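# Move three gears from furnace tray to table, upright

## Task

Lift all three gears off the furnace tray and set each one on the table next to the tray, resting with its smaller end facing up, then open the grippers so nothing is still held.

## Robot and tools

Robot: two 6-joint arms with parallel-jaw grippers, named left_arm and right_arm. Both bases sit on the table top (z = 0). left_arm's base is at (+0.018, +0.310, 0) m, turned slightly about z (quat_wxyz +0.996, 0, 0, -0.090). right_arm's base is at (-0.025, -0.367, 0) m (quat_wxyz +1.000, 0, 0, +0.015). The names are labels only, not image sides.

Scene frame: origin on the table surface midway between the arms, +x out across the table, +z up, left_arm on the +y side. Gripper poses in results use this frame, in metres, with orientation as quat_wxyz. The reported hand position is the point between the finger pads, roughly 1 cm short of the fingertips; it may be somewhat off, more so when the arm is stretched far. The fingers extend along the gripper's +z axis and close along its y axis.

execute_actions takes "actions", a list with zero or one entry, plus optional "pictures" (true/false; images are included by default).
- Empty list: {"actions": []} moves nothing and just reports the state.
- Motion: {"actions": [{"rows": [...], "steps": N}]}. N is 1 to 15 control steps of 1/30 s; omitted means 15. Up to 15 rows; row k is used on step k and the final row repeats for any remaining steps.
- Pause: {"actions": [{"steps": N}]} with no rows, N up to 300; it returns once N steps have elapsed since the previous result, and time spent composing the reply counts toward N.

Each row is one flat list of 14 numbers covering both arms, even if only one moves: left_arm waist, shoulder, elbow, wrist pitch, wrist yaw, wrist roll, opening; then the same seven for right_arm. The six joint values are absolute target angles in radians (the same convention as the Joint positions line), not offsets. Stated ranges per arm: waist -2.880 to 2.880, shoulder 0.000 to 3.142, elbow 0.000 to 3.019, wrist pitch -1.693 to 1.571, wrist yaw -1.571 to 1.571, wrist roll -2.094 to 2.094. The true stops may differ by up to 0.019 rad either way. A call is rejected entirely, with nothing sent, if any target exceeds a range end by over 0.019 rad and is also farther out than that joint currently is. Targets past a real stop are clipped to it, and the result then may print "joint sent to its limit" (possibly about an earlier, still-running action); the absence of that line does not prove there is room left.

Opening is a unitless absolute value from -1 (shut) to +1 (wide open, 0.094 m pad gap). Away from the extremes, fingers go to where grip_measured would read the commanded value. To hold a part, command about 0.03 below its grip_measured; a smaller margin gives a lighter grip. Each finger pad pushes up to roughly 50 to 62 N (less on some grippers, and less on parts under about 2 mm thick), with a brief harder spike on first contact. Gripper readings may carry a fixed error near 1 mm.

Speed limits: per step, each joint's target is held within a fixed distance of its measured angle (waist 0.264, shoulder 0.32, elbow 0.276, wrist pitch 0.33, wrist yaw 0.186, wrist roll 0.522 rad), and if the targets would move the gripper over 70 mm from where it is, all of an arm's targets are pulled back proportionally. Distant goals therefore need several calls or waits. Between calls, arms keep heading for the last row sent until they all settle or a step is HELD; after that only a new action makes them continue.

Result lines: the state line gives left_arm and right_arm gripper poses. Joint positions and Joint velocities list, per arm, the six joints (rad, rad/s) then the pad gap (m, m/s). grip_measured is the measured opening on the command scale. "joint command not followed" means a clearance check altered or blocked some joint targets; the rest of the row still ran. HELD flags steps where your row was partly or fully not sent. MOTOR HOT appears from 85 °C; at 100 °C an OVER-TEMPERATURE FAULT drops that arm and releases its gripper until it cools, so avoid holding loads longer than needed.

Cameras: cam_head_left and cam_head_right (504x504), cam_high and cam_low (504x504, fixed views), cam_left_wrist and cam_right_wrist (616x616 fisheye on the hands). Calibration data is given in OpenCV form with world-to-camera transforms; it may be off by a couple of degrees and a few millimetres.

zoom_image: {"camera": name, "region": [x0, y0, x1, y1]} in pixels of that camera's latest full image, origin top-left, at most 504 by 504; returns an enlarged crop, no motion.

read_manual: optional "section" (only "licences"); returns licence text, no motion.

The gears must already be standing small end up beside the tray with the grippers released, and stay that way.

Cautions: never knock or place anything off the table; do not let the arms collide or press on each other hard; avoid dropping, sliding or slamming parts and pushing hard. Brief outside tugs on held parts or pushes on loose items may occur, so keep a firm grip during carries.

Each tool is called after ">>>" as a command line: name --argument value for each argument, lists and objects as JSON in quotes; but a table of rows of numbers goes row by row, as --pt "numbers of a row", without its own name.

## Session

>>> execute_actions --actions '[]'

Scene clock: 0.00 s of 6000.00 s.
left_arm: end_effector_position=(+0.7806, +0.5122, +0.1126) grip_measured=+1.000 end_effector_quat_wxyz=(+0.758, -0.551, +0.337, -0.093) | right_arm: end_effector_position=(+0.5250, -0.6683, +0.1343) grip_measured=+1.000 end_effector_quat_wxyz=(+0.283, +0.514, +0.699, +0.409)
Joint positions: left_arm=[ 0.286  2.347  1.5    1.083 -0.781 -0.977  0.094] | right_arm=[-0.737  1.789  1.212 -0.28  -0.839  0.891  0.094]
Joint velocities: left_arm=[-0.005  0.024  0.007  0.002 -0.022  0.022  0.   ] | right_arm=[-0.015 -0.005 -0.012 -0.007 -0.007  0.022  0.   ]
Motor temperatures (°C, as the motors report them): left_arm=[28 27 27 25 26 28] | right_arm=[27 25 24 26 26 25]

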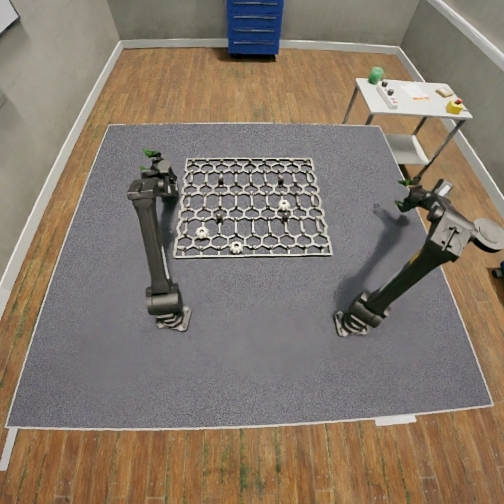

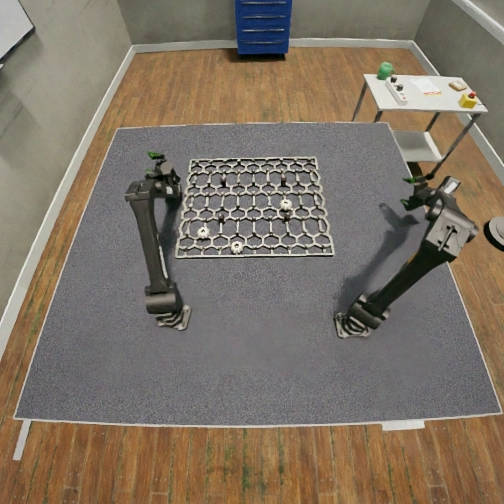

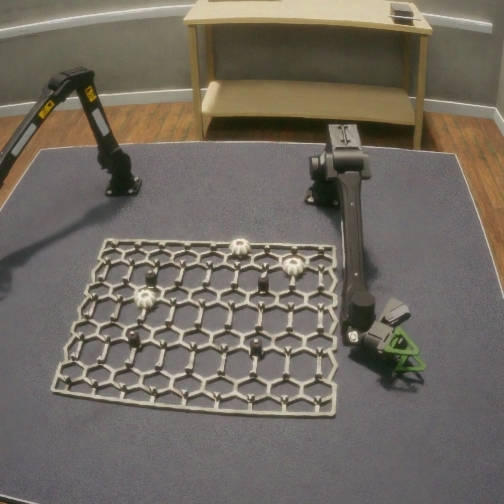

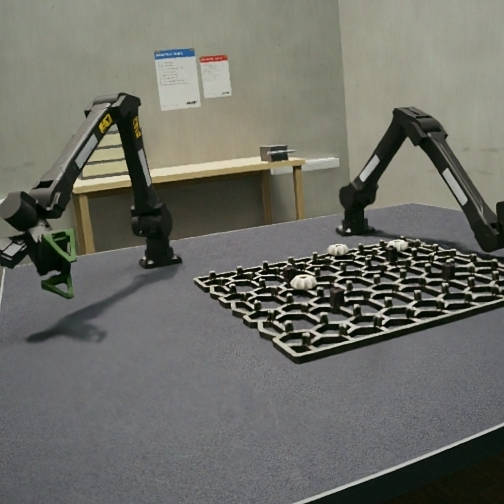

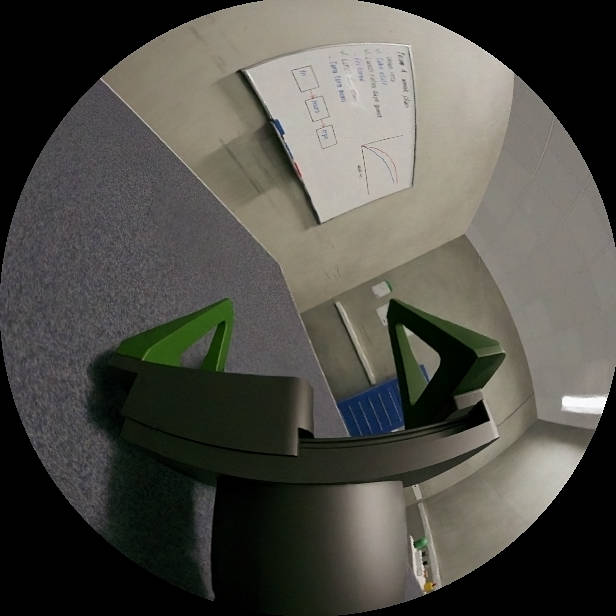

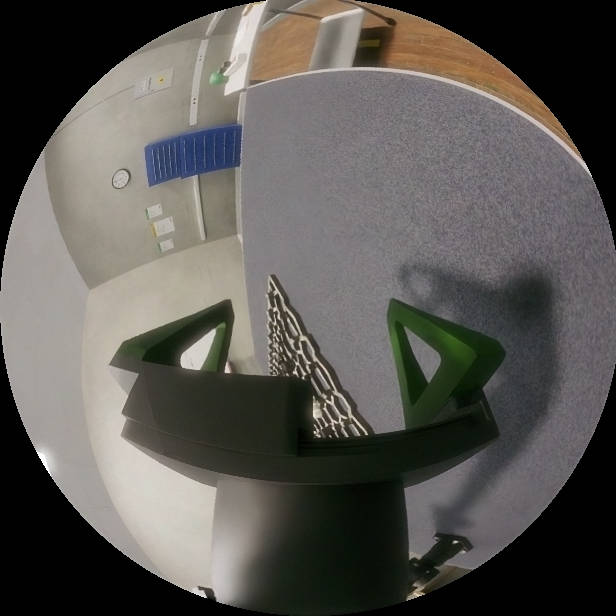

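>>> zoom_image --camera "cam_high" --region '[90, 220, 350, 360]'

>>> zoom_image --camera "cam_head_left" --region '[165, 150, 345, 270]'

>>> zoom_image --camera "cam_low" --region '[260, 220, 440, 320]'

Region (90, 220, 350, 360) of cam_high's 504x504 image, scaled by 1.938, with more detail than that image has; it fills the top 271 rows of this view, and the rest is white.

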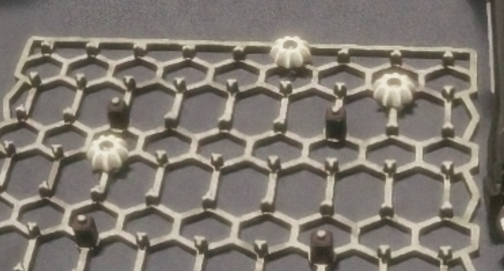

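Region (165, 150, 345, 270) of cam_head_left's 504x504 image, scaled by 2.800, with more detail than that image has.

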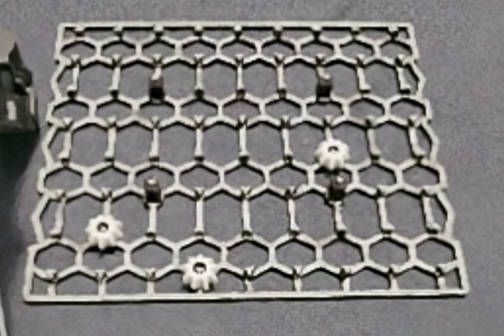

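Region (260, 220, 440, 320) of cam_low's 504x504 image, scaled by 2.800, with more detail than that image has.

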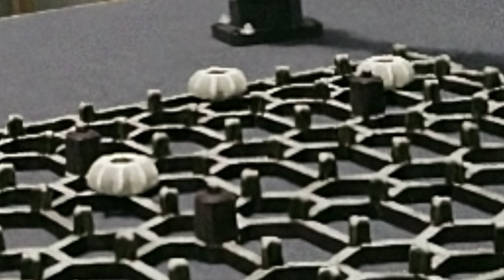

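>>> execute_actions --actions '[{"rows":[[0.2,1.6,1.3,0.3,-0.4,-0.5,1,-0.4,1.7,1.611,-0.6,-0.4,0.4,1]],"steps":15}]' --pictures false

>>> execute_actions --actions '[{"steps":30}]' --pictures false

>>> execute_actions --actions '[{"rows":[[-0.098,1.349,0.949,-1.17,0,0,1,0.344,1.886,1.611,-1.297,0,0,1]],"steps":15}]' --pictures false

>>> execute_actions --actions '[{"steps":60}]'

Scene clock: 35.13 s of 6000.00 s.
left_arm: end_effector_position=(+0.7667, +0.4080, +0.2404) grip_measured=+1.000 end_effector_quat_wxyz=(+0.671, -0.371, +0.640, -0.046) | right_arm: end_effector_position=(+0.6152, -0.5668, +0.1756) grip_measured=+1.000 end_effector_quat_wxyz=(+0.302, +0.378, +0.844, +0.232)
Joint positions: left_arm=[ 0.218  1.876  1.304  0.468 -0.417 -0.636  0.094] | right_arm=[-0.441  1.776  1.423 -0.548 -0.437  0.586  0.094]
Joint velocities: left_arm=[-0.034 -1.011  0.002 -0.564  0.154  0.242  0.   ] | right_arm=[ 0.425 -0.103  0.442 -0.242  0.198 -0.52   0.   ]
Motor temperatures (°C, as the motors report them): left_arm=[28 33 30 25 26 28] | right_arm=[27 28 31 26 26 25]
Steps of this call (steps 1 to 90: nothing new was sent; then 31.63 s passed at rest; steps 91 to 105: all 15 steps of this action). Readings (joint positions):
91: left_arm=[0.284 2.334 1.483 1.053 -0.732 -0.941] | right_arm=[-0.730 1.788 1.218 -0.301 -0.809 0.868]
92: left_arm=[0.283 2.305 1.443 0.991 -0.678 -0.894] | right_arm=[-0.722 1.788 1.229 -0.338 -0.771 0.839]
94: left_arm=[0.274 2.241 1.372 0.886 -0.587 -0.824] | right_arm=[-0.687 1.788 1.254 -0.396 -0.703 0.788]
98: left_arm=[0.247 2.115 1.319 0.705 -0.466 -0.731] | right_arm=[-0.588 1.785 1.310 -0.471 -0.573 0.706]
105: the state above

Scene clock: 36.13 s of 6000.00 s.
left_arm: end_effector_position=(+0.7075, +0.3986, +0.4102) grip_measured=+1.000 end_effector_quat_wxyz=(+0.718, -0.321, +0.618, -0.031) | right_arm: end_effector_position=(+0.6425, -0.5489, +0.2958) grip_measured=+1.000 end_effector_quat_wxyz=(+0.398, +0.262, +0.857, +0.193)
Joint positions: left_arm=[ 0.211  1.579  1.297  0.316 -0.404 -0.509  0.094] | right_arm=[-0.394  1.693  1.565 -0.594 -0.404  0.415  0.094]
Joint velocities: left_arm=[-0.005 -0.015 -0.007  0.012 -0.066 -0.022  0.   ] | right_arm=[-0.015 -0.015 -0.017 -0.017  0.007 -0.007  0.   ]
Motor temperatures (°C, as the motors report them): left_arm=[28 33 30 25 26 28] | right_arm=[27 28 31 26 26 25]
Steps of this call (steps 1 to 30: the robot went on to your last target). Readings (joint positions):
1: left_arm=[0.217 1.842 1.304 0.449 -0.415 -0.626] | right_arm=[-0.428 1.772 1.439 -0.555 -0.430 0.569]
2: left_arm=[0.217 1.808 1.304 0.430 -0.413 -0.615] | right_arm=[-0.417 1.768 1.453 -0.562 -0.423 0.553]
4: left_arm=[0.217 1.739 1.304 0.390 -0.409 -0.591] | right_arm=[-0.402 1.758 1.481 -0.573 -0.415 0.523]
8: left_arm=[0.215 1.611 1.304 0.333 -0.405 -0.543] | right_arm=[-0.392 1.733 1.531 -0.589 -0.407 0.468]
30: the state above

Scene clock: 36.63 s of 6000.00 s.
left_arm: end_effector_position=(+0.5094, +0.1638, +0.1595) grip_measured=+1.000 end_effector_quat_wxyz=(+0.312, +0.093, +0.944, -0.060) | right_arm: end_effector_position=(+0.5700, -0.3444, +0.1208) grip_measured=+1.000 end_effector_quat_wxyz=(+0.069, +0.060, +0.996, +0.019)
Joint positions: left_arm=[-0.109  1.382  0.951 -0.494 -0.    -0.093  0.094] | right_arm=[ 0.001  1.86   1.568 -1.137 -0.025  0.153  0.094]
Joint velocities: left_arm=[-0.337 -0.23  -0.212 -3.123 -0.081  0.564  0.   ] | right_arm=[ 1.138  0.317 -0.002 -0.779  0.168 -0.418  0.   ]
Motor temperatures (°C, as the motors report them): left_arm=[28 33 31 25 26 28] | right_arm=[27 28 31 26 26 25]
Steps of this call (steps 1 to 15: all 15 steps of this action). Readings (joint positions):
1: left_arm=[0.207 1.573 1.287 0.302 -0.378 -0.485] | right_arm=[-0.388 1.696 1.566 -0.612 -0.375 0.397]
2: left_arm=[0.200 1.557 1.262 0.272 -0.348 -0.454] | right_arm=[-0.381 1.698 1.568 -0.645 -0.339 0.373]
4: left_arm=[0.167 1.519 1.196 0.212 -0.289 -0.400] | right_arm=[-0.347 1.710 1.568 -0.715 -0.270 0.330]
8: left_arm=[0.065 1.462 1.080 0.070 -0.145 -0.299] | right_arm=[-0.243 1.760 1.568 -0.868 -0.127 0.254]
15: the state above

Scene clock: 38.63 s of 6000.00 s.
left_arm: end_effector_position=(+0.3579, +0.2089, +0.1079) grip_measured=+1.000 end_effector_quat_wxyz=(-0.010, +0.140, +0.990, +0.001) | right_arm: end_effector_position=(+0.4947, -0.1655, +0.0987) grip_measured=+1.000 end_effector_quat_wxyz=(-0.023, -0.177, +0.984, -0.004)
Joint positions: left_arm=[-0.108  1.371  0.934 -1.154  0.    -0.008  0.094] | right_arm=[ 0.34   1.896  1.568 -1.289 -0.002  0.014  0.094]
Joint velocities: left_arm=[-0.015 -0.005 -0.012 -0.012  0.022 -0.095  0.   ] | right_arm=[-0.005  0.005 -0.017 -0.012 -0.051 -0.037  0.   ]
Motor temperatures (°C, as the motors report them): left_arm=[28 33 31 25 26 28] | right_arm=[27 28 31 26 26 25]
Steps of this call (steps 1 to 45: the robot went on to your last target; steps 46 to 60: nothing new was sent). Readings (joint positions):
1: left_arm=[-0.116 1.376 0.945 -0.599 0.000 -0.075] | right_arm=[0.040 1.870 1.568 -1.160 -0.021 0.143]
2: left_arm=[-0.117 1.374 0.943 -0.705 0.000 -0.061] | right_arm=[0.081 1.879 1.568 -1.180 -0.017 0.133]
4: left_arm=[-0.113 1.374 0.943 -0.914 0.000 -0.042] | right_arm=[0.163 1.891 1.568 -1.211 -0.013 0.114]
8: left_arm=[-0.108 1.373 0.934 -1.132 0.000 -0.022] | right_arm=[0.327 1.896 1.568 -1.270 -0.006 0.062]
60: the state above
All arms were judged still, so your last target was given up. Only a new action makes them travel on or press farther. Fingers that are still opening or closing keep moving.
camera_calibration (this result's frames):
cam_left_wrist: T_world_to_cam=[[-0.292853, -0.956122, -0.00818895, 0.30568], [-0.754354, 0.225773, 0.616422, 0.160313], [-0.587526, 0.186699, -0.787373, 0.376718], [0, 0, 0, 1]] pos_world=[0.431784, 0.185741, 0.2003]
cam_right_wrist: T_world_to_cam=[[0.350953, -0.93639, 0.0023745, -0.33433], [-0.729534, -0.271833, 0.627604, 0.259169], [-0.587036, -0.221992, -0.778529, 0.452538], [0, 0, 0, 1]] pos_world=[0.572063, -0.142153, 0.190452]

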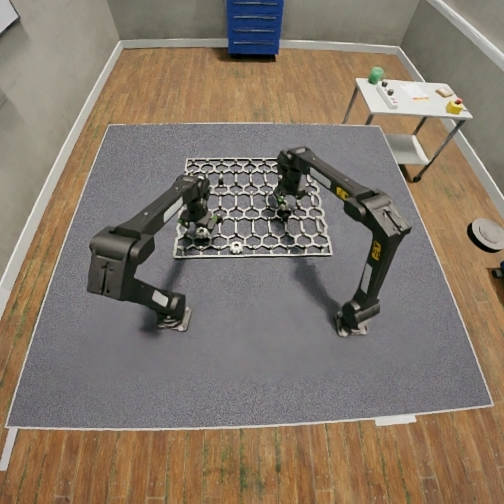

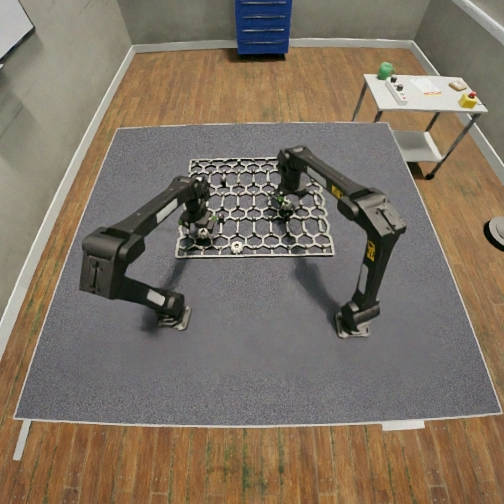

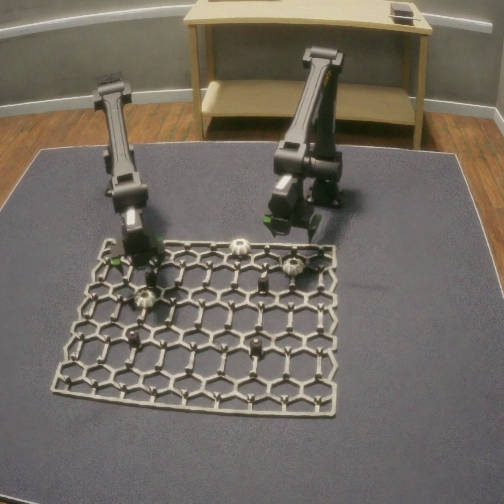

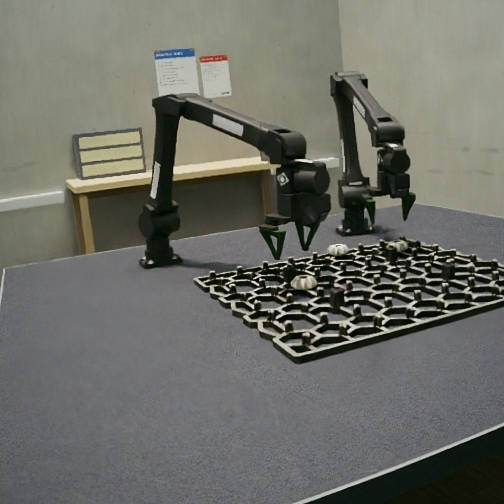

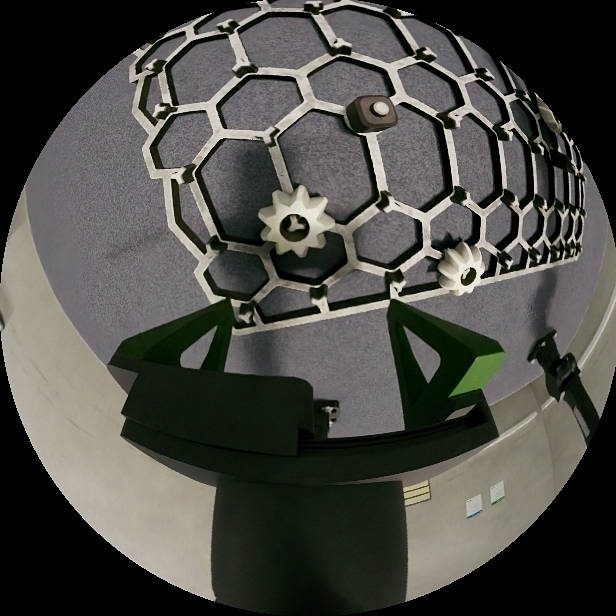

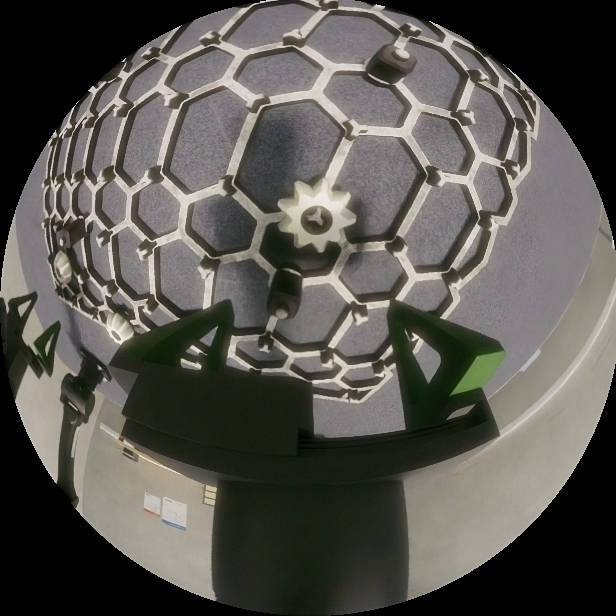

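>>> execute_actions --actions '[{"rows":[[-0.07,1.465,0.945,-1.02,0,-0.26,0.6,0.318,1.985,1.68,-1.21,0,0.35,0.6]],"steps":15}]' --pictures false

>>> execute_actions --actions '[{"steps":20}]'

Scene clock: 60.80 s of 6000.00 s.
left_arm: end_effector_position=(+0.3855, +0.2133, +0.0765) grip_measured=+0.602 end_effector_quat_wxyz=(+0.003, +0.007, +1.000, -0.001) | right_arm: end_effector_position=(+0.5384, -0.1613, +0.0736) grip_measured=+0.602 end_effector_quat_wxyz=(+0.005, -0.013, +1.000, +0.003)
Joint positions: left_arm=[-0.076  1.461  0.934 -1.037  0.    -0.243  0.075] | right_arm=[ 0.32   1.989  1.643 -1.215 -0.002  0.324  0.075]
Joint velocities: left_arm=[ 0.005  0.005  0.012 -0.007  0.081 -0.066  0.   ] | right_arm=[ 0.005 -0.024 -0.007 -0.012 -0.007  0.037 -0.   ]
Motor temperatures (°C, as the motors report them): left_arm=[28 30 32 25 26 28] | right_arm=[27 30 34 26 26 25]
Steps of this call (steps 1 to 90: nothing new was sent; then 18.67 s passed at rest; steps 91 to 105: all 15 steps of this action). Readings (joint positions):
91: left_arm=[-0.107 1.375 0.934 -1.137 0.000 -0.042] | right_arm=[0.339 1.901 1.573 -1.282 -0.002 0.060]
92: left_arm=[-0.102 1.385 0.934 -1.103 0.000 -0.084] | right_arm=[0.338 1.912 1.589 -1.266 -0.002 0.116]
94: left_arm=[-0.090 1.417 0.934 -1.055 0.000 -0.145] | right_arm=[0.333 1.944 1.627 -1.233 -0.002 0.195]
98: left_arm=[-0.076 1.460 0.934 -1.038 0.000 -0.209] | right_arm=[0.323 1.978 1.643 -1.215 -0.002 0.279]
105: the state above

Scene clock: 61.47 s of 6000.00 s.
left_arm: end_effector_position=(+0.3855, +0.2133, +0.0765) grip_measured=+0.602 end_effector_quat_wxyz=(+0.003, +0.002, +1.000, -0.001) | right_arm: end_effector_position=(+0.5384, -0.1613, +0.0736) grip_measured=+0.602 end_effector_quat_wxyz=(+0.005, -0.007, +1.000, +0.003)
Joint positions: left_arm=[-0.076  1.461  0.934 -1.037  0.    -0.252  0.075] | right_arm=[ 0.32   1.989  1.643 -1.215 -0.002  0.336  0.075]
Joint velocities: left_arm=[-0.015 -0.015 -0.012  0.007 -0.007 -0.022  0.   ] | right_arm=[-0.005  0.015  0.002  0.002 -0.051 -0.007  0.   ]
Motor temperatures (°C, as the motors report them): left_arm=[28 30 32 25 26 28] | right_arm=[27 30 34 26 26 25]
Steps of this call (steps 1 to 20: the robot went on to your last target). Readings (joint positions):
1: left_arm=[-0.076 1.461 0.934 -1.037 0.000 -0.245] | right_arm=[0.320 1.989 1.643 -1.215 -0.002 0.326]
2: left_arm=[-0.076 1.461 0.934 -1.037 0.000 -0.247] | right_arm=[0.320 1.989 1.643 -1.215 -0.002 0.328]
4: left_arm=[-0.076 1.461 0.934 -1.037 0.000 -0.248] | right_arm=[0.320 1.989 1.643 -1.215 -0.002 0.331]
8: left_arm=[-0.076 1.461 0.934 -1.037 0.000 -0.251] | right_arm=[0.320 1.989 1.643 -1.215 -0.002 0.334]
20: the state above
camera_calibration (this result's frames):
cam_left_wrist: T_world_to_cam=[[-0.0211945, -0.999753, -0.00667721, 0.222144], [-0.803526, 0.0130598, 0.595126, 0.265511], [-0.594892, 0.0179787, -0.803605, 0.407453], [0, 0, 0, 1]] pos_world=[0.460444, 0.211296, 0.170902]
cam_right_wrist: T_world_to_cam=[[0.0174493, -0.999847, -0.00144715, -0.176083], [-0.812568, -0.0150243, 0.582673, 0.397365], [-0.582606, -0.00899134, -0.812705, 0.494082], [0, 0, 0, 1]] pos_world=[0.613814, -0.165644, 0.169755]

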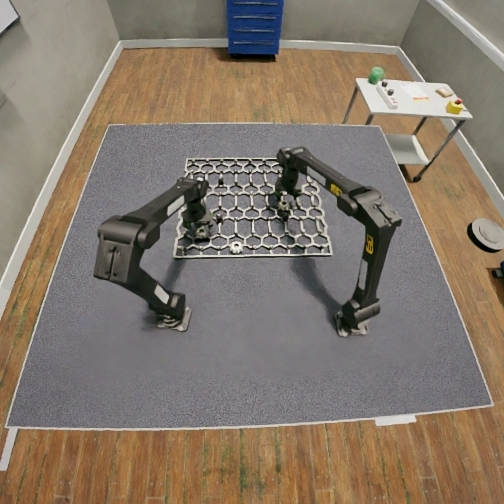

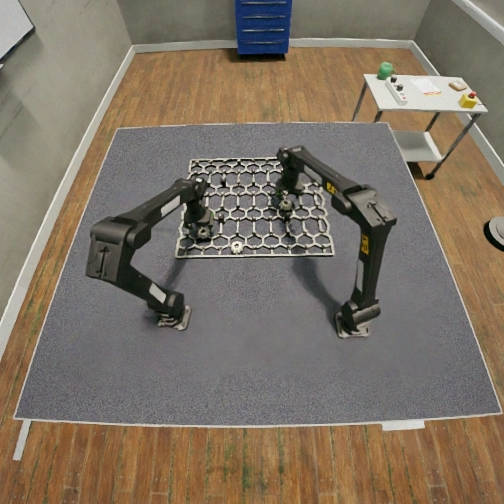

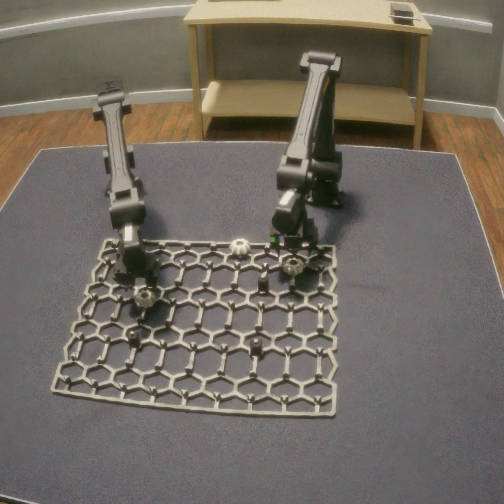

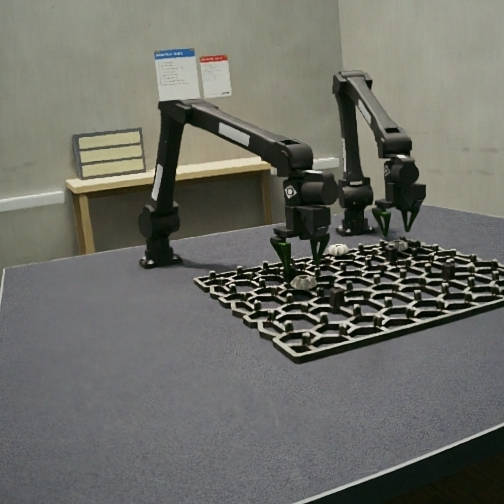

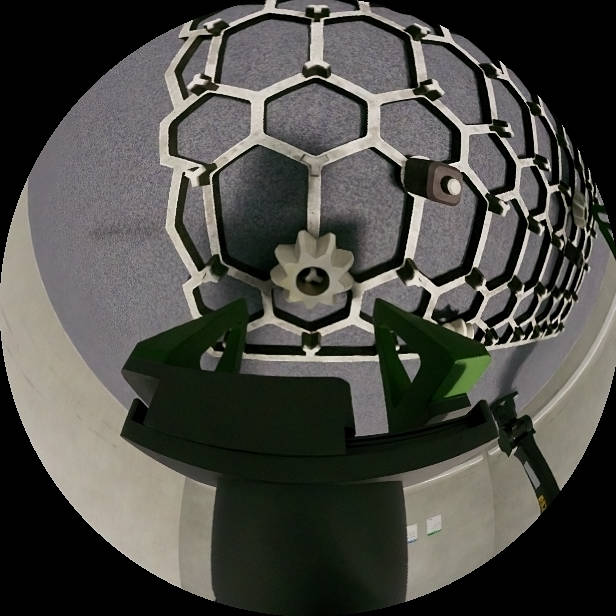

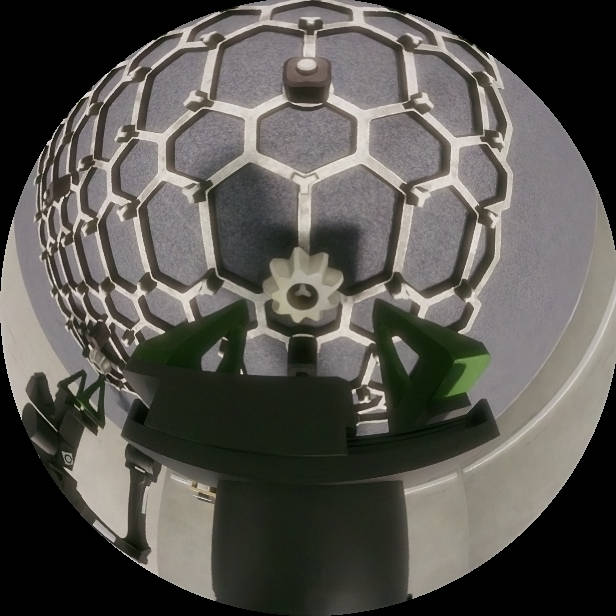

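>>> execute_actions --actions '[{"rows":[[-0.078,1.49,0.925,-0.97,0,-0.26,0.6,0.338,1.985,1.645,-1.19,0,0.36,0.6],[-0.078,1.49,0.925,-0.97,0,-0.26,0.6,0.338,1.985,1.645,-1.19,0,0.36,0.6],[-0.078,1.49,0.925,-0.97,0,-0.26,0.6,0.338,1.985,1.645,-1.19,0,0.36,0.6],[-0.078,1.49,0.925,-0.97,0,-0.26,0.6,0.338,1.985,1.645,-1.19,0,0.36,0.6],[-0.078,1.49,0.925,-0.97,0,-0.26,0.6,0.338,1.985,1.645,-1.19,0,0.36,0.6],[-0.078,1.531,0.89,-0.905,0,-0.26,0.6,0.338,2.018,1.61,-1.13,0,0.36,0.6]],"steps":15}]' --pictures false

>>> execute_actions --actions '[{"steps":15}]'

Scene clock: 78.17 s of 6000.00 s.
left_arm: end_effector_position=(+0.3859, +0.2132, +0.0396) grip_measured=+0.602 end_effector_quat_wxyz=(+0.005, +0.002, +1.000, -0.001) | right_arm: end_effector_position=(+0.5389, -0.1513, +0.0481) grip_measured=+0.602 end_effector_quat_wxyz=(+0.013, -0.010, +1.000, +0.006)
Joint positions: left_arm=[-0.076  1.52   0.884 -0.925  0.    -0.252  0.075] | right_arm=[ 0.335  2.013  1.611 -1.141 -0.002  0.345  0.075]
Joint velocities: left_arm=[ 0.005 -0.005  0.012  0.007 -0.007  0.066  0.001] | right_arm=[-0.015  0.034 -0.012 -0.007 -0.007 -0.051 -0.   ]
Motor temperatures (°C, as the motors report them): left_arm=[28 30 32 25 26 28] | right_arm=[27 30 34 26 26 25]
Steps of this call (steps 1 to 15: the robot went on to your last target; steps 16 to 90: nothing new was sent; then 13.20 s passed at rest; steps 91 to 105: all 15 steps of this action). Readings (joint positions):
91: left_arm=[-0.076 1.461 0.933 -1.029 0.000 -0.252] | right_arm=[0.321 1.989 1.643 -1.212 -0.002 0.337]
92: left_arm=[-0.076 1.461 0.930 -1.013 0.000 -0.252] | right_arm=[0.321 1.989 1.643 -1.208 -0.002 0.339]
94: left_arm=[-0.076 1.464 0.928 -0.995 0.000 -0.252] | right_arm=[0.325 1.989 1.643 -1.202 -0.002 0.341]
98: left_arm=[-0.076 1.481 0.908 -0.940 0.000 -0.252] | right_arm=[0.332 1.991 1.627 -1.156 -0.002 0.344]
105: the state above

Scene clock: 78.67 s of 6000.00 s.
left_arm: end_effector_position=(+0.3865, +0.2130, +0.0396) grip_measured=+0.602 end_effector_quat_wxyz=(+0.006, +0.002, +1.000, -0.002) | right_arm: end_effector_position=(+0.5389, -0.1512, +0.0473) grip_measured=+0.602 end_effector_quat_wxyz=(+0.012, -0.010, +1.000, +0.006)
Joint positions: left_arm=[-0.076  1.52   0.884 -0.923  0.    -0.252  0.075] | right_arm=[ 0.335  2.015  1.61  -1.139 -0.002  0.346  0.075]
Joint velocities: left_arm=[-0.015  0.005 -0.012 -0.002 -0.022 -0.051  0.   ] | right_arm=[ 0.005 -0.015  0.007  0.017  0.051  0.037 -0.   ]
Motor temperatures (°C, as the motors report them): left_arm=[28 30 32 25 26 28] | right_arm=[27 30 34 26 26 25]
Steps of this call (steps 1 to 15: the robot went on to your last target). Readings (joint positions):
1: left_arm=[-0.076 1.520 0.884 -0.924 0.000 -0.252] | right_arm=[0.335 2.014 1.611 -1.141 -0.002 0.345]
2: left_arm=[-0.076 1.520 0.884 -0.923 0.000 -0.252] | right_arm=[0.335 2.015 1.610 -1.141 -0.002 0.345]
4: left_arm=[-0.076 1.520 0.884 -0.923 0.000 -0.252] | right_arm=[0.335 2.015 1.610 -1.140 -0.002 0.345]
8: left_arm=[-0.076 1.520 0.884 -0.923 0.000 -0.252] | right_arm=[0.335 2.015 1.610 -1.139 -0.002 0.346]
15: the state above
All arms were judged still, so your last target was given up. Only a new action makes them travel on or press farther. Fingers that are still opening or closing keep moving.
camera_calibration (this result's frames):
cam_left_wrist: T_world_to_cam=[[-0.0207819, -0.999769, -0.00542837, 0.221455], [-0.806595, 0.0135578, 0.590949, 0.289499], [-0.59074, 0.0166595, -0.80669, 0.377203], [0, 0, 0, 1]] pos_world=[0.460939, 0.211195, 0.134409]
cam_right_wrist: T_world_to_cam=[[0.0228577, -0.999713, -0.0071756, -0.168747], [-0.821479, -0.0228722, 0.56978, 0.417516], [-0.56978, -0.00712923, -0.821766, 0.466932], [0, 0, 0, 1]] pos_world=[0.612886, -0.15582, 0.144605]

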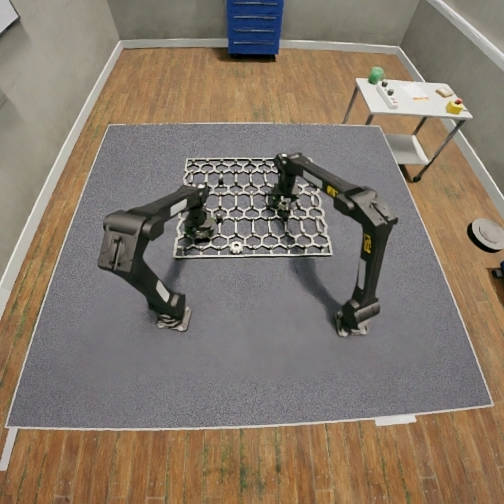

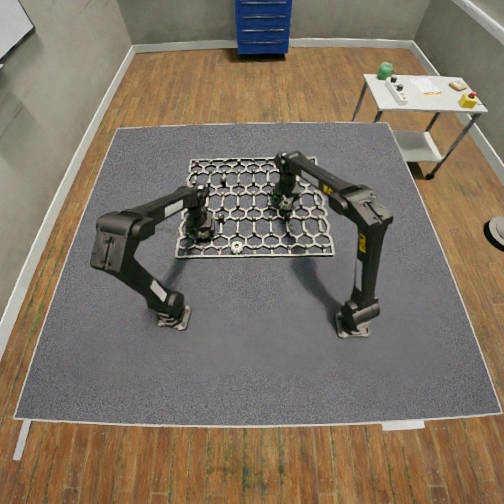

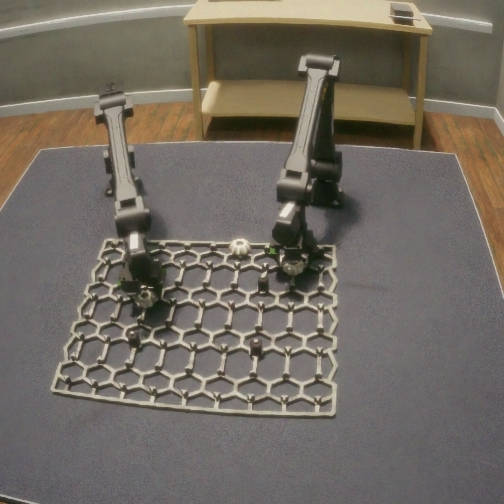

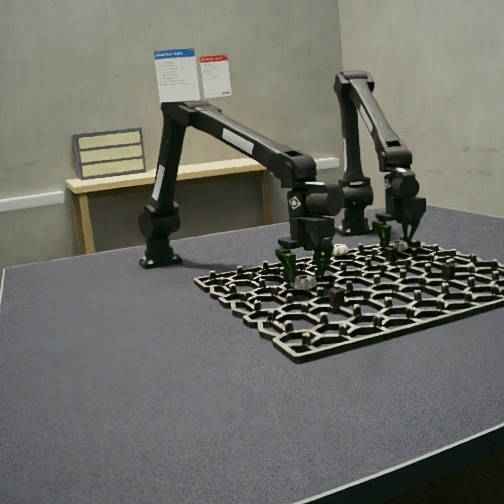

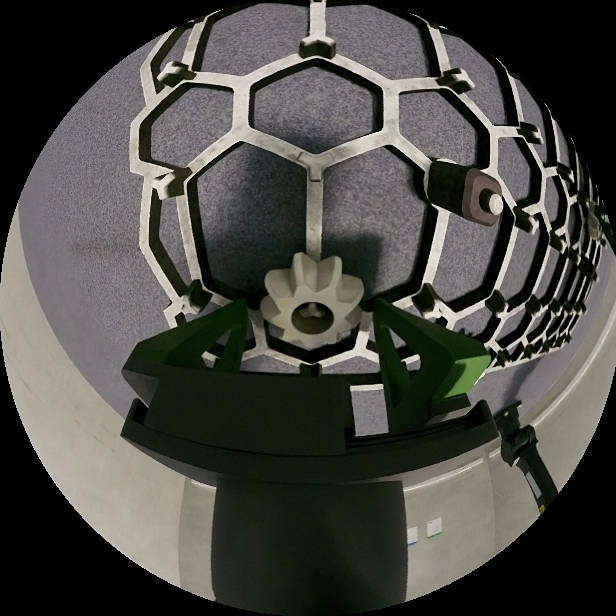

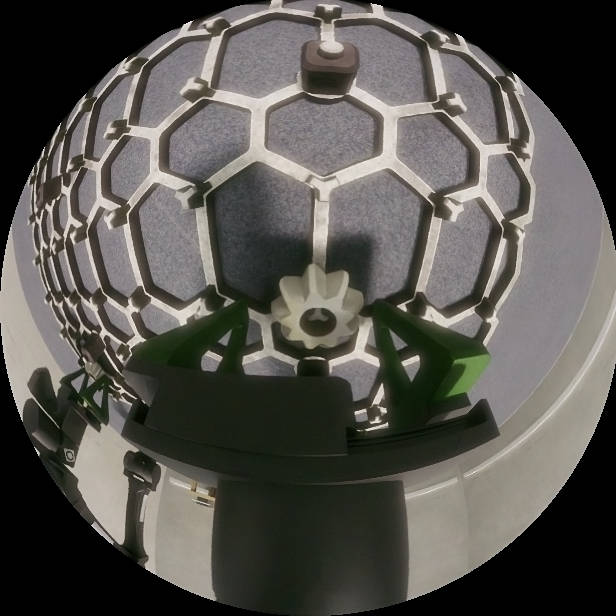

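>>> execute_actions --actions '[{"rows":[[-0.082,1.54,0.884,-0.9,0,-0.26,0.6,0.33,2.015,1.595,-1.15,0,0.36,0.6],[-0.082,1.54,0.884,-0.9,0,-0.26,0.6,0.33,2.015,1.595,-1.15,0,0.36,0.6],[-0.082,1.54,0.884,-0.9,0,-0.26,0.6,0.33,2.015,1.595,-1.15,0,0.36,0.6],[-0.082,1.54,0.884,-0.9,0,-0.26,0.6,0.33,2.015,1.595,-1.15,0,0.36,0.6],[-0.082,1.54,0.884,-0.9,0,-0.26,0.6,0.33,2.015,1.595,-1.15,0,0.36,0.6],[-0.082,1.54,0.884,-0.9,0,-0.26,0.6,0.33,2.015,1.595,-1.15,0,0.36,0.6],[-0.082,1.552,0.877,-0.885,0,-0.26,0.6,0.33,2.034,1.58,-1.112,0,0.36,0.6]],"steps":15}]' --pictures false

>>> execute_actions --actions '[{"steps":15}]'

>>> zoom_image --camera "cam_low" --region '[260, 200, 440, 320]'

Scene clock: 91.67 s of 6000.00 s.
left_arm: end_effector_position=(+0.3871, +0.2129, +0.0342) grip_measured=+0.602 end_effector_quat_wxyz=(+0.008, +0.002, +1.000, -0.002) | right_arm: end_effector_position=(+0.5320, -0.1539, +0.0328) grip_measured=+0.602 end_effector_quat_wxyz=(+0.004, -0.010, +1.000, +0.002)
Joint positions: left_arm=[-0.076  1.529  0.878 -0.903  0.    -0.252  0.075] | right_arm=[ 0.335  2.023  1.583 -1.122 -0.002  0.346  0.075]
Joint velocities: left_arm=[ 0.005 -0.015 -0.012 -0.012  0.051 -0.022  0.001] | right_arm=[-0.005  0.024 -0.012  0.032 -0.007 -0.022  0.   ]
Motor temperatures (°C, as the motors report them): left_arm=[28 30 31 25 26 28] | right_arm=[27 31 32 26 26 26]
Steps of this call (steps 1 to 90: nothing new was sent; then 9.50 s passed at rest; steps 91 to 105: all 15 steps of this action). Readings (joint positions):
91: left_arm=[-0.076 1.520 0.884 -0.922 0.000 -0.252] | right_arm=[0.335 2.015 1.609 -1.139 -0.002 0.346]
92: left_arm=[-0.076 1.520 0.884 -0.921 0.000 -0.252] | right_arm=[0.335 2.015 1.607 -1.140 -0.002 0.346]
94: left_arm=[-0.076 1.520 0.884 -0.918 0.000 -0.252] | right_arm=[0.335 2.015 1.602 -1.141 -0.002 0.346]
98: left_arm=[-0.076 1.521 0.883 -0.910 0.000 -0.252] | right_arm=[0.335 2.015 1.592 -1.132 -0.002 0.346]
105: the state above

Scene clock: 92.17 s of 6000.00 s.
left_arm: end_effector_position=(+0.3871, +0.2129, +0.0342) grip_measured=+0.602 end_effector_quat_wxyz=(+0.008, +0.002, +1.000, -0.002) | right_arm: end_effector_position=(+0.5319, -0.1539, +0.0322) grip_measured=+0.602 end_effector_quat_wxyz=(+0.003, -0.010, +1.000, +0.002)
Joint positions: left_arm=[-0.076  1.529  0.878 -0.903  0.    -0.252  0.075] | right_arm=[ 0.335  2.024  1.583 -1.121 -0.002  0.346  0.075]
Joint velocities: left_arm=[ 0.005 -0.005  0.017 -0.007 -0.066 -0.007  0.   ] | right_arm=[-0.015  0.005  0.007 -0.002  0.007  0.051 -0.   ]
Motor temperatures (°C, as the motors report them): left_arm=[28 30 31 25 26 28] | right_arm=[27 31 32 26 26 26]
Steps of this call (steps 1 to 15: the robot went on to your last target). Readings (joint positions):
1: left_arm=[-0.076 1.529 0.878 -0.903 0.000 -0.252] | right_arm=[0.335 2.024 1.583 -1.122 -0.002 0.346]
2: left_arm=[-0.076 1.529 0.878 -0.903 0.000 -0.252] | right_arm=[0.335 2.024 1.583 -1.122 -0.002 0.346]
4: left_arm=[-0.076 1.529 0.878 -0.903 0.000 -0.252] | right_arm=[0.335 2.024 1.583 -1.121 -0.002 0.346]
8: left_arm=[-0.076 1.529 0.878 -0.903 0.000 -0.252] | right_arm=[0.335 2.024 1.583 -1.121 -0.002 0.346]
15: the state above
All arms were judged still, so your last target was given up. Only a new action makes them travel on or press farther. Fingers that are still opening or closing keep moving.
camera_calibration (this result's frames):
cam_left_wrist: T_world_to_cam=[[-0.0207652, -0.999774, -0.00462718, 0.221238], [-0.808553, 0.014071, 0.588255, 0.293919], [-0.588057, 0.0159565, -0.808662, 0.372451], [0, 0, 0, 1]] pos_world=[0.461266, 0.21111, 0.129311]
cam_right_wrist: T_world_to_cam=[[0.0227869, -0.99974, -0.000769332, -0.171552], [-0.811197, -0.0189392, 0.584466, 0.414967], [-0.584328, -0.0126941, -0.811418, 0.457038], [0, 0, 0, 1]] pos_world=[0.607589, -0.157846, 0.128183]

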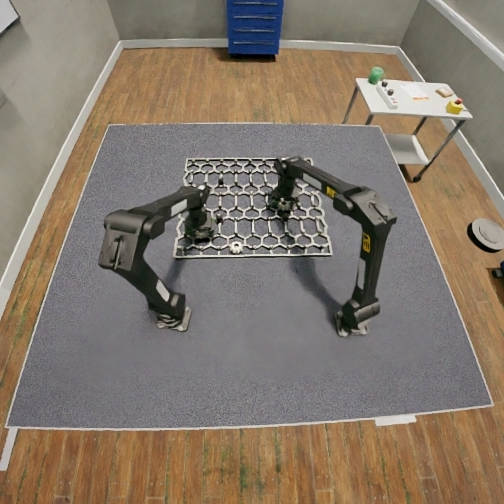

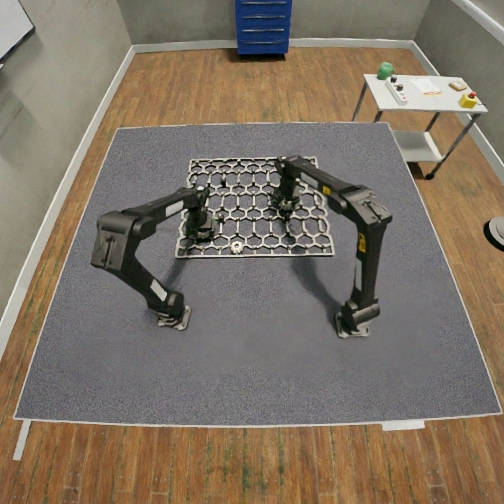

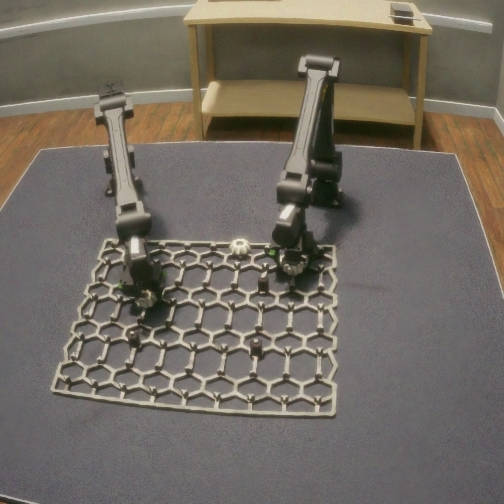

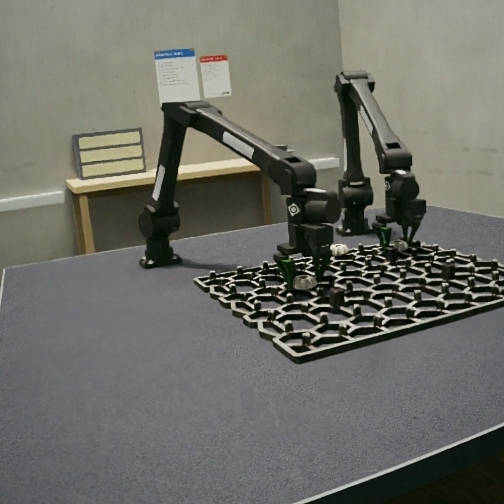

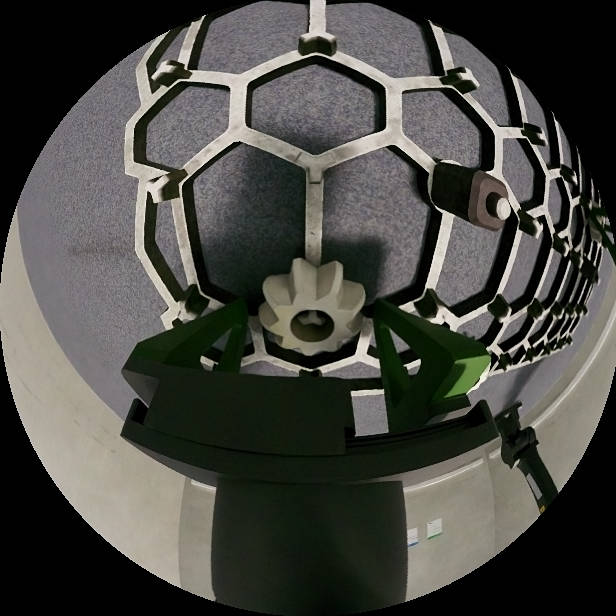

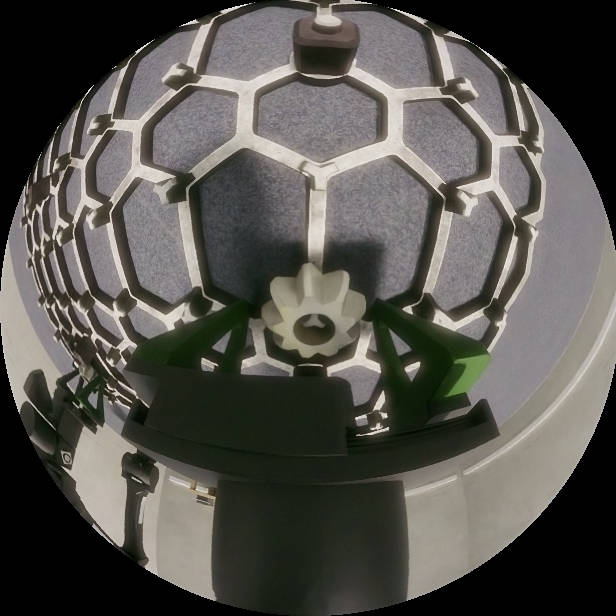

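Region (260, 200, 440, 320) of cam_low's 504x504 image, scaled by 2.800, with more detail than that image has.

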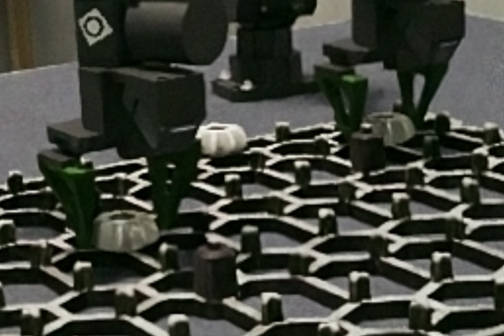

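>>> execute_actions --actions '[{"rows":[[-0.082,1.57,0.877,-0.885,0,-0.26,0.6,0.326,2.046,1.58,-1.105,0,0.36,0.6]],"steps":12}]' --pictures false

>>> execute_actions --actions '[{"rows":[[-0.082,1.57,0.877,-0.885,0,-0.26,0.4,0.326,2.046,1.58,-1.105,0,0.36,0.4],[-0.082,1.57,0.877,-0.885,0,-0.26,0.35,0.326,2.046,1.58,-1.105,0,0.36,0.35],[-0.082,1.57,0.877,-0.885,0,-0.26,0.3,0.326,2.046,1.58,-1.105,0,0.36,0.3],[-0.082,1.57,0.877,-0.885,0,-0.26,0.25,0.326,2.046,1.58,-1.105,0,0.36,0.25],[-0.082,1.57,0.877,-0.885,0,-0.26,0.2,0.326,2.046,1.58,-1.105,0,0.36,0.2],[-0.082,1.57,0.877,-0.885,0,-0.26,0.15,0.326,2.046,1.58,-1.105,0,0.36,0.15]],"steps":15}]'

Scene clock: 103.70 s of 6000.00 s.
left_arm: end_effector_position=(+0.3855, +0.2133, +0.0270) grip_measured=+0.602 end_effector_quat_wxyz=(-0.001, +0.002, +1.000, +0.000) | right_arm: end_effector_position=(+0.5331, -0.1549, +0.0265) grip_measured=+0.602 end_effector_quat_wxyz=(+0.002, -0.009, +1.000, +0.002)
Joint positions: left_arm=[-0.076  1.549  0.878 -0.902  0.    -0.252  0.075] | right_arm=[ 0.333  2.034  1.583 -1.114 -0.002  0.346  0.075]
Joint velocities: left_arm=[ 0.005 -0.005 -0.017  0.002 -0.022  0.066 -0.001] | right_arm=[ 0.005 -0.015  0.007 -0.002 -0.066 -0.007  0.   ]
Motor temperatures (°C, as the motors report them): left_arm=[28 30 31 25 26 28] | right_arm=[27 31 31 26 26 26]
Steps of this call (steps 1 to 90: nothing new was sent; then 8.13 s passed at rest; steps 91 to 102: all 12 steps of this action). Readings (joint positions):
91: left_arm=[-0.076 1.530 0.878 -0.903 0.000 -0.252] | right_arm=[0.335 2.024 1.583 -1.120 -0.002 0.346]
92: left_arm=[-0.076 1.533 0.878 -0.903 0.000 -0.252] | right_arm=[0.335 2.025 1.583 -1.118 -0.002 0.346]
94: left_arm=[-0.076 1.540 0.878 -0.902 0.000 -0.252] | right_arm=[0.334 2.027 1.583 -1.115 -0.002 0.346]
98: left_arm=[-0.076 1.549 0.878 -0.902 0.000 -0.252] | right_arm=[0.333 2.032 1.583 -1.114 -0.002 0.346]
102: the state above

Scene clock: 104.20 s of 6000.00 s.
left_arm: end_effector_position=(+0.3862, +0.2128, +0.0270) grip_measured=+0.191 end_effector_quat_wxyz=(-0.000, +0.001, +1.000, -0.001) | right_arm: end_effector_position=(+0.5333, -0.1553, +0.0265) grip_measured=+0.196 end_effector_quat_wxyz=(+0.002, -0.008, +1.000, +0.001)
Joint positions: left_arm=[-0.076  1.549  0.878 -0.899  0.002 -0.254  0.056] | right_arm=[ 0.332  2.034  1.583 -1.114 -0.001  0.346  0.056]
Joint velocities: left_arm=[ 0.005 -0.015 -0.002  0.012  0.037  0.037 -0.001] | right_arm=[-0.005 -0.005 -0.007 -0.002 -0.022 -0.022 -0.001]
Motor temperatures (°C, as the motors report them): left_arm=[28 30 31 25 26 28] | right_arm=[27 31 31 26 26 26]
Steps of this call (steps 1 to 15: all 15 steps of this action). Readings (joint positions):
1: left_arm=[-0.076 1.549 0.878 -0.902 0.000 -0.252] | right_arm=[0.333 2.034 1.583 -1.114 -0.002 0.346]
2: left_arm=[-0.076 1.549 0.878 -0.902 0.000 -0.252] | right_arm=[0.333 2.034 1.583 -1.114 -0.002 0.346]
4: left_arm=[-0.076 1.549 0.878 -0.902 0.001 -0.253] | right_arm=[0.333 2.034 1.583 -1.114 -0.002 0.346]
8: left_arm=[-0.076 1.549 0.878 -0.899 0.002 -0.254] | right_arm=[0.332 2.034 1.583 -1.114 -0.001 0.346]
15: the state above
camera_calibration (this result's frames):
cam_left_wrist: T_world_to_cam=[[-0.0193409, -0.99979, -0.00679273, 0.22067], [-0.799344, 0.0113816, 0.600766, 0.294111], [-0.600562, 0.0170491, -0.799396, 0.370384], [0, 0, 0, 1]] pos_world=[0.461803, 0.210962, 0.120891]
cam_right_wrist: T_world_to_cam=[[0.0197307, -0.999805, 0.000844427, -0.171343], [-0.809947, -0.0154888, 0.586298, 0.419174], [-0.586171, -0.012252, -0.810095, 0.454205], [0, 0, 0, 1]] pos_world=[0.609131, -0.159252, 0.122332]

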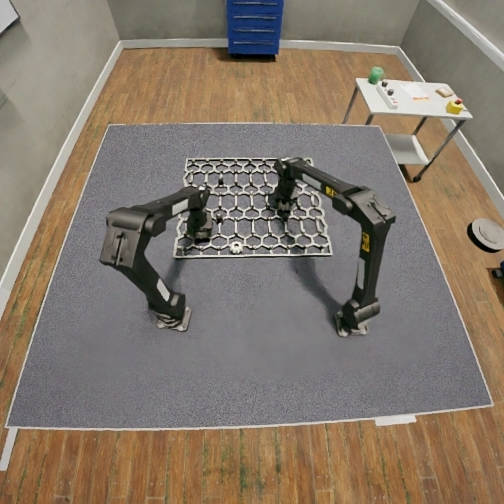

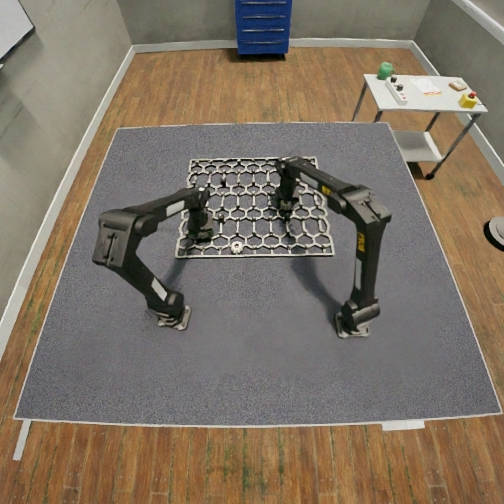

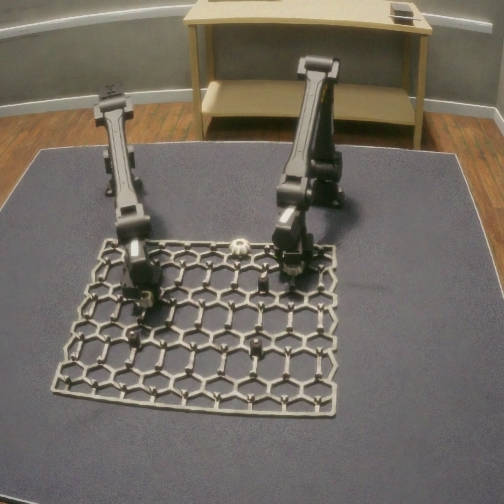

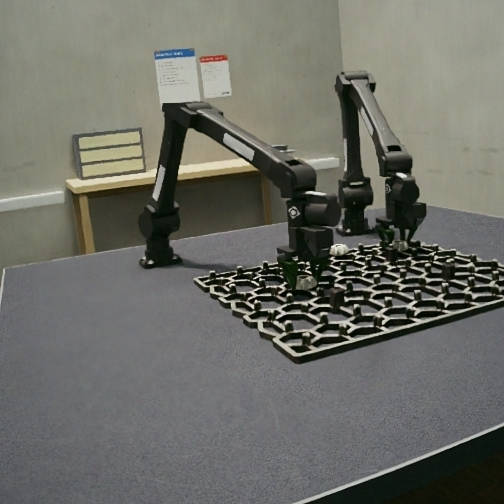

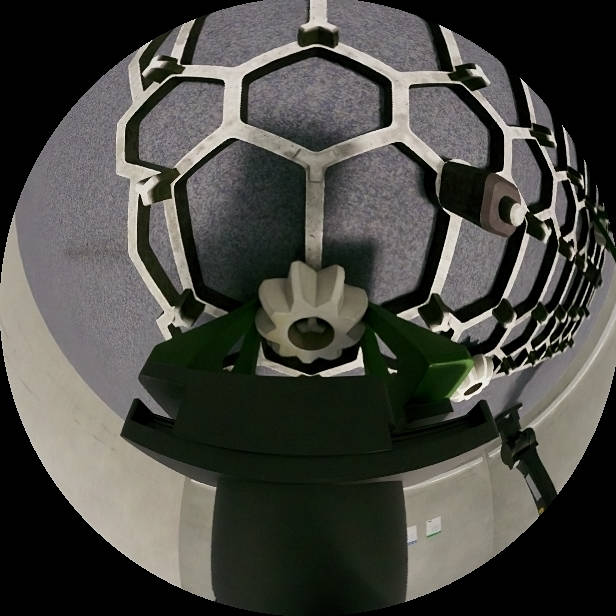

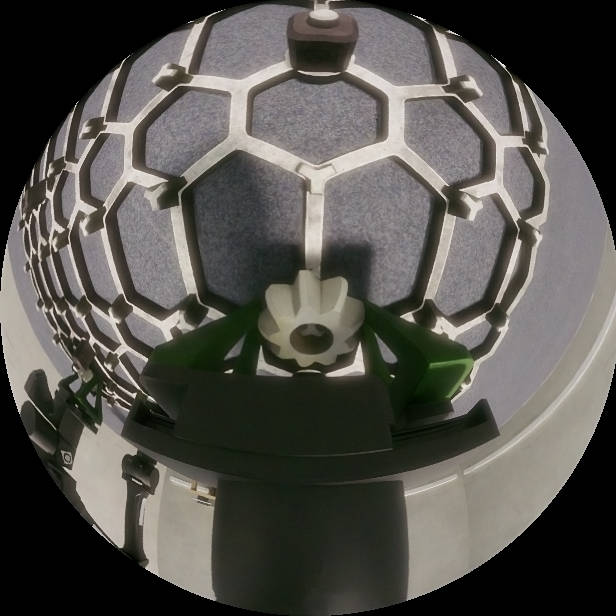

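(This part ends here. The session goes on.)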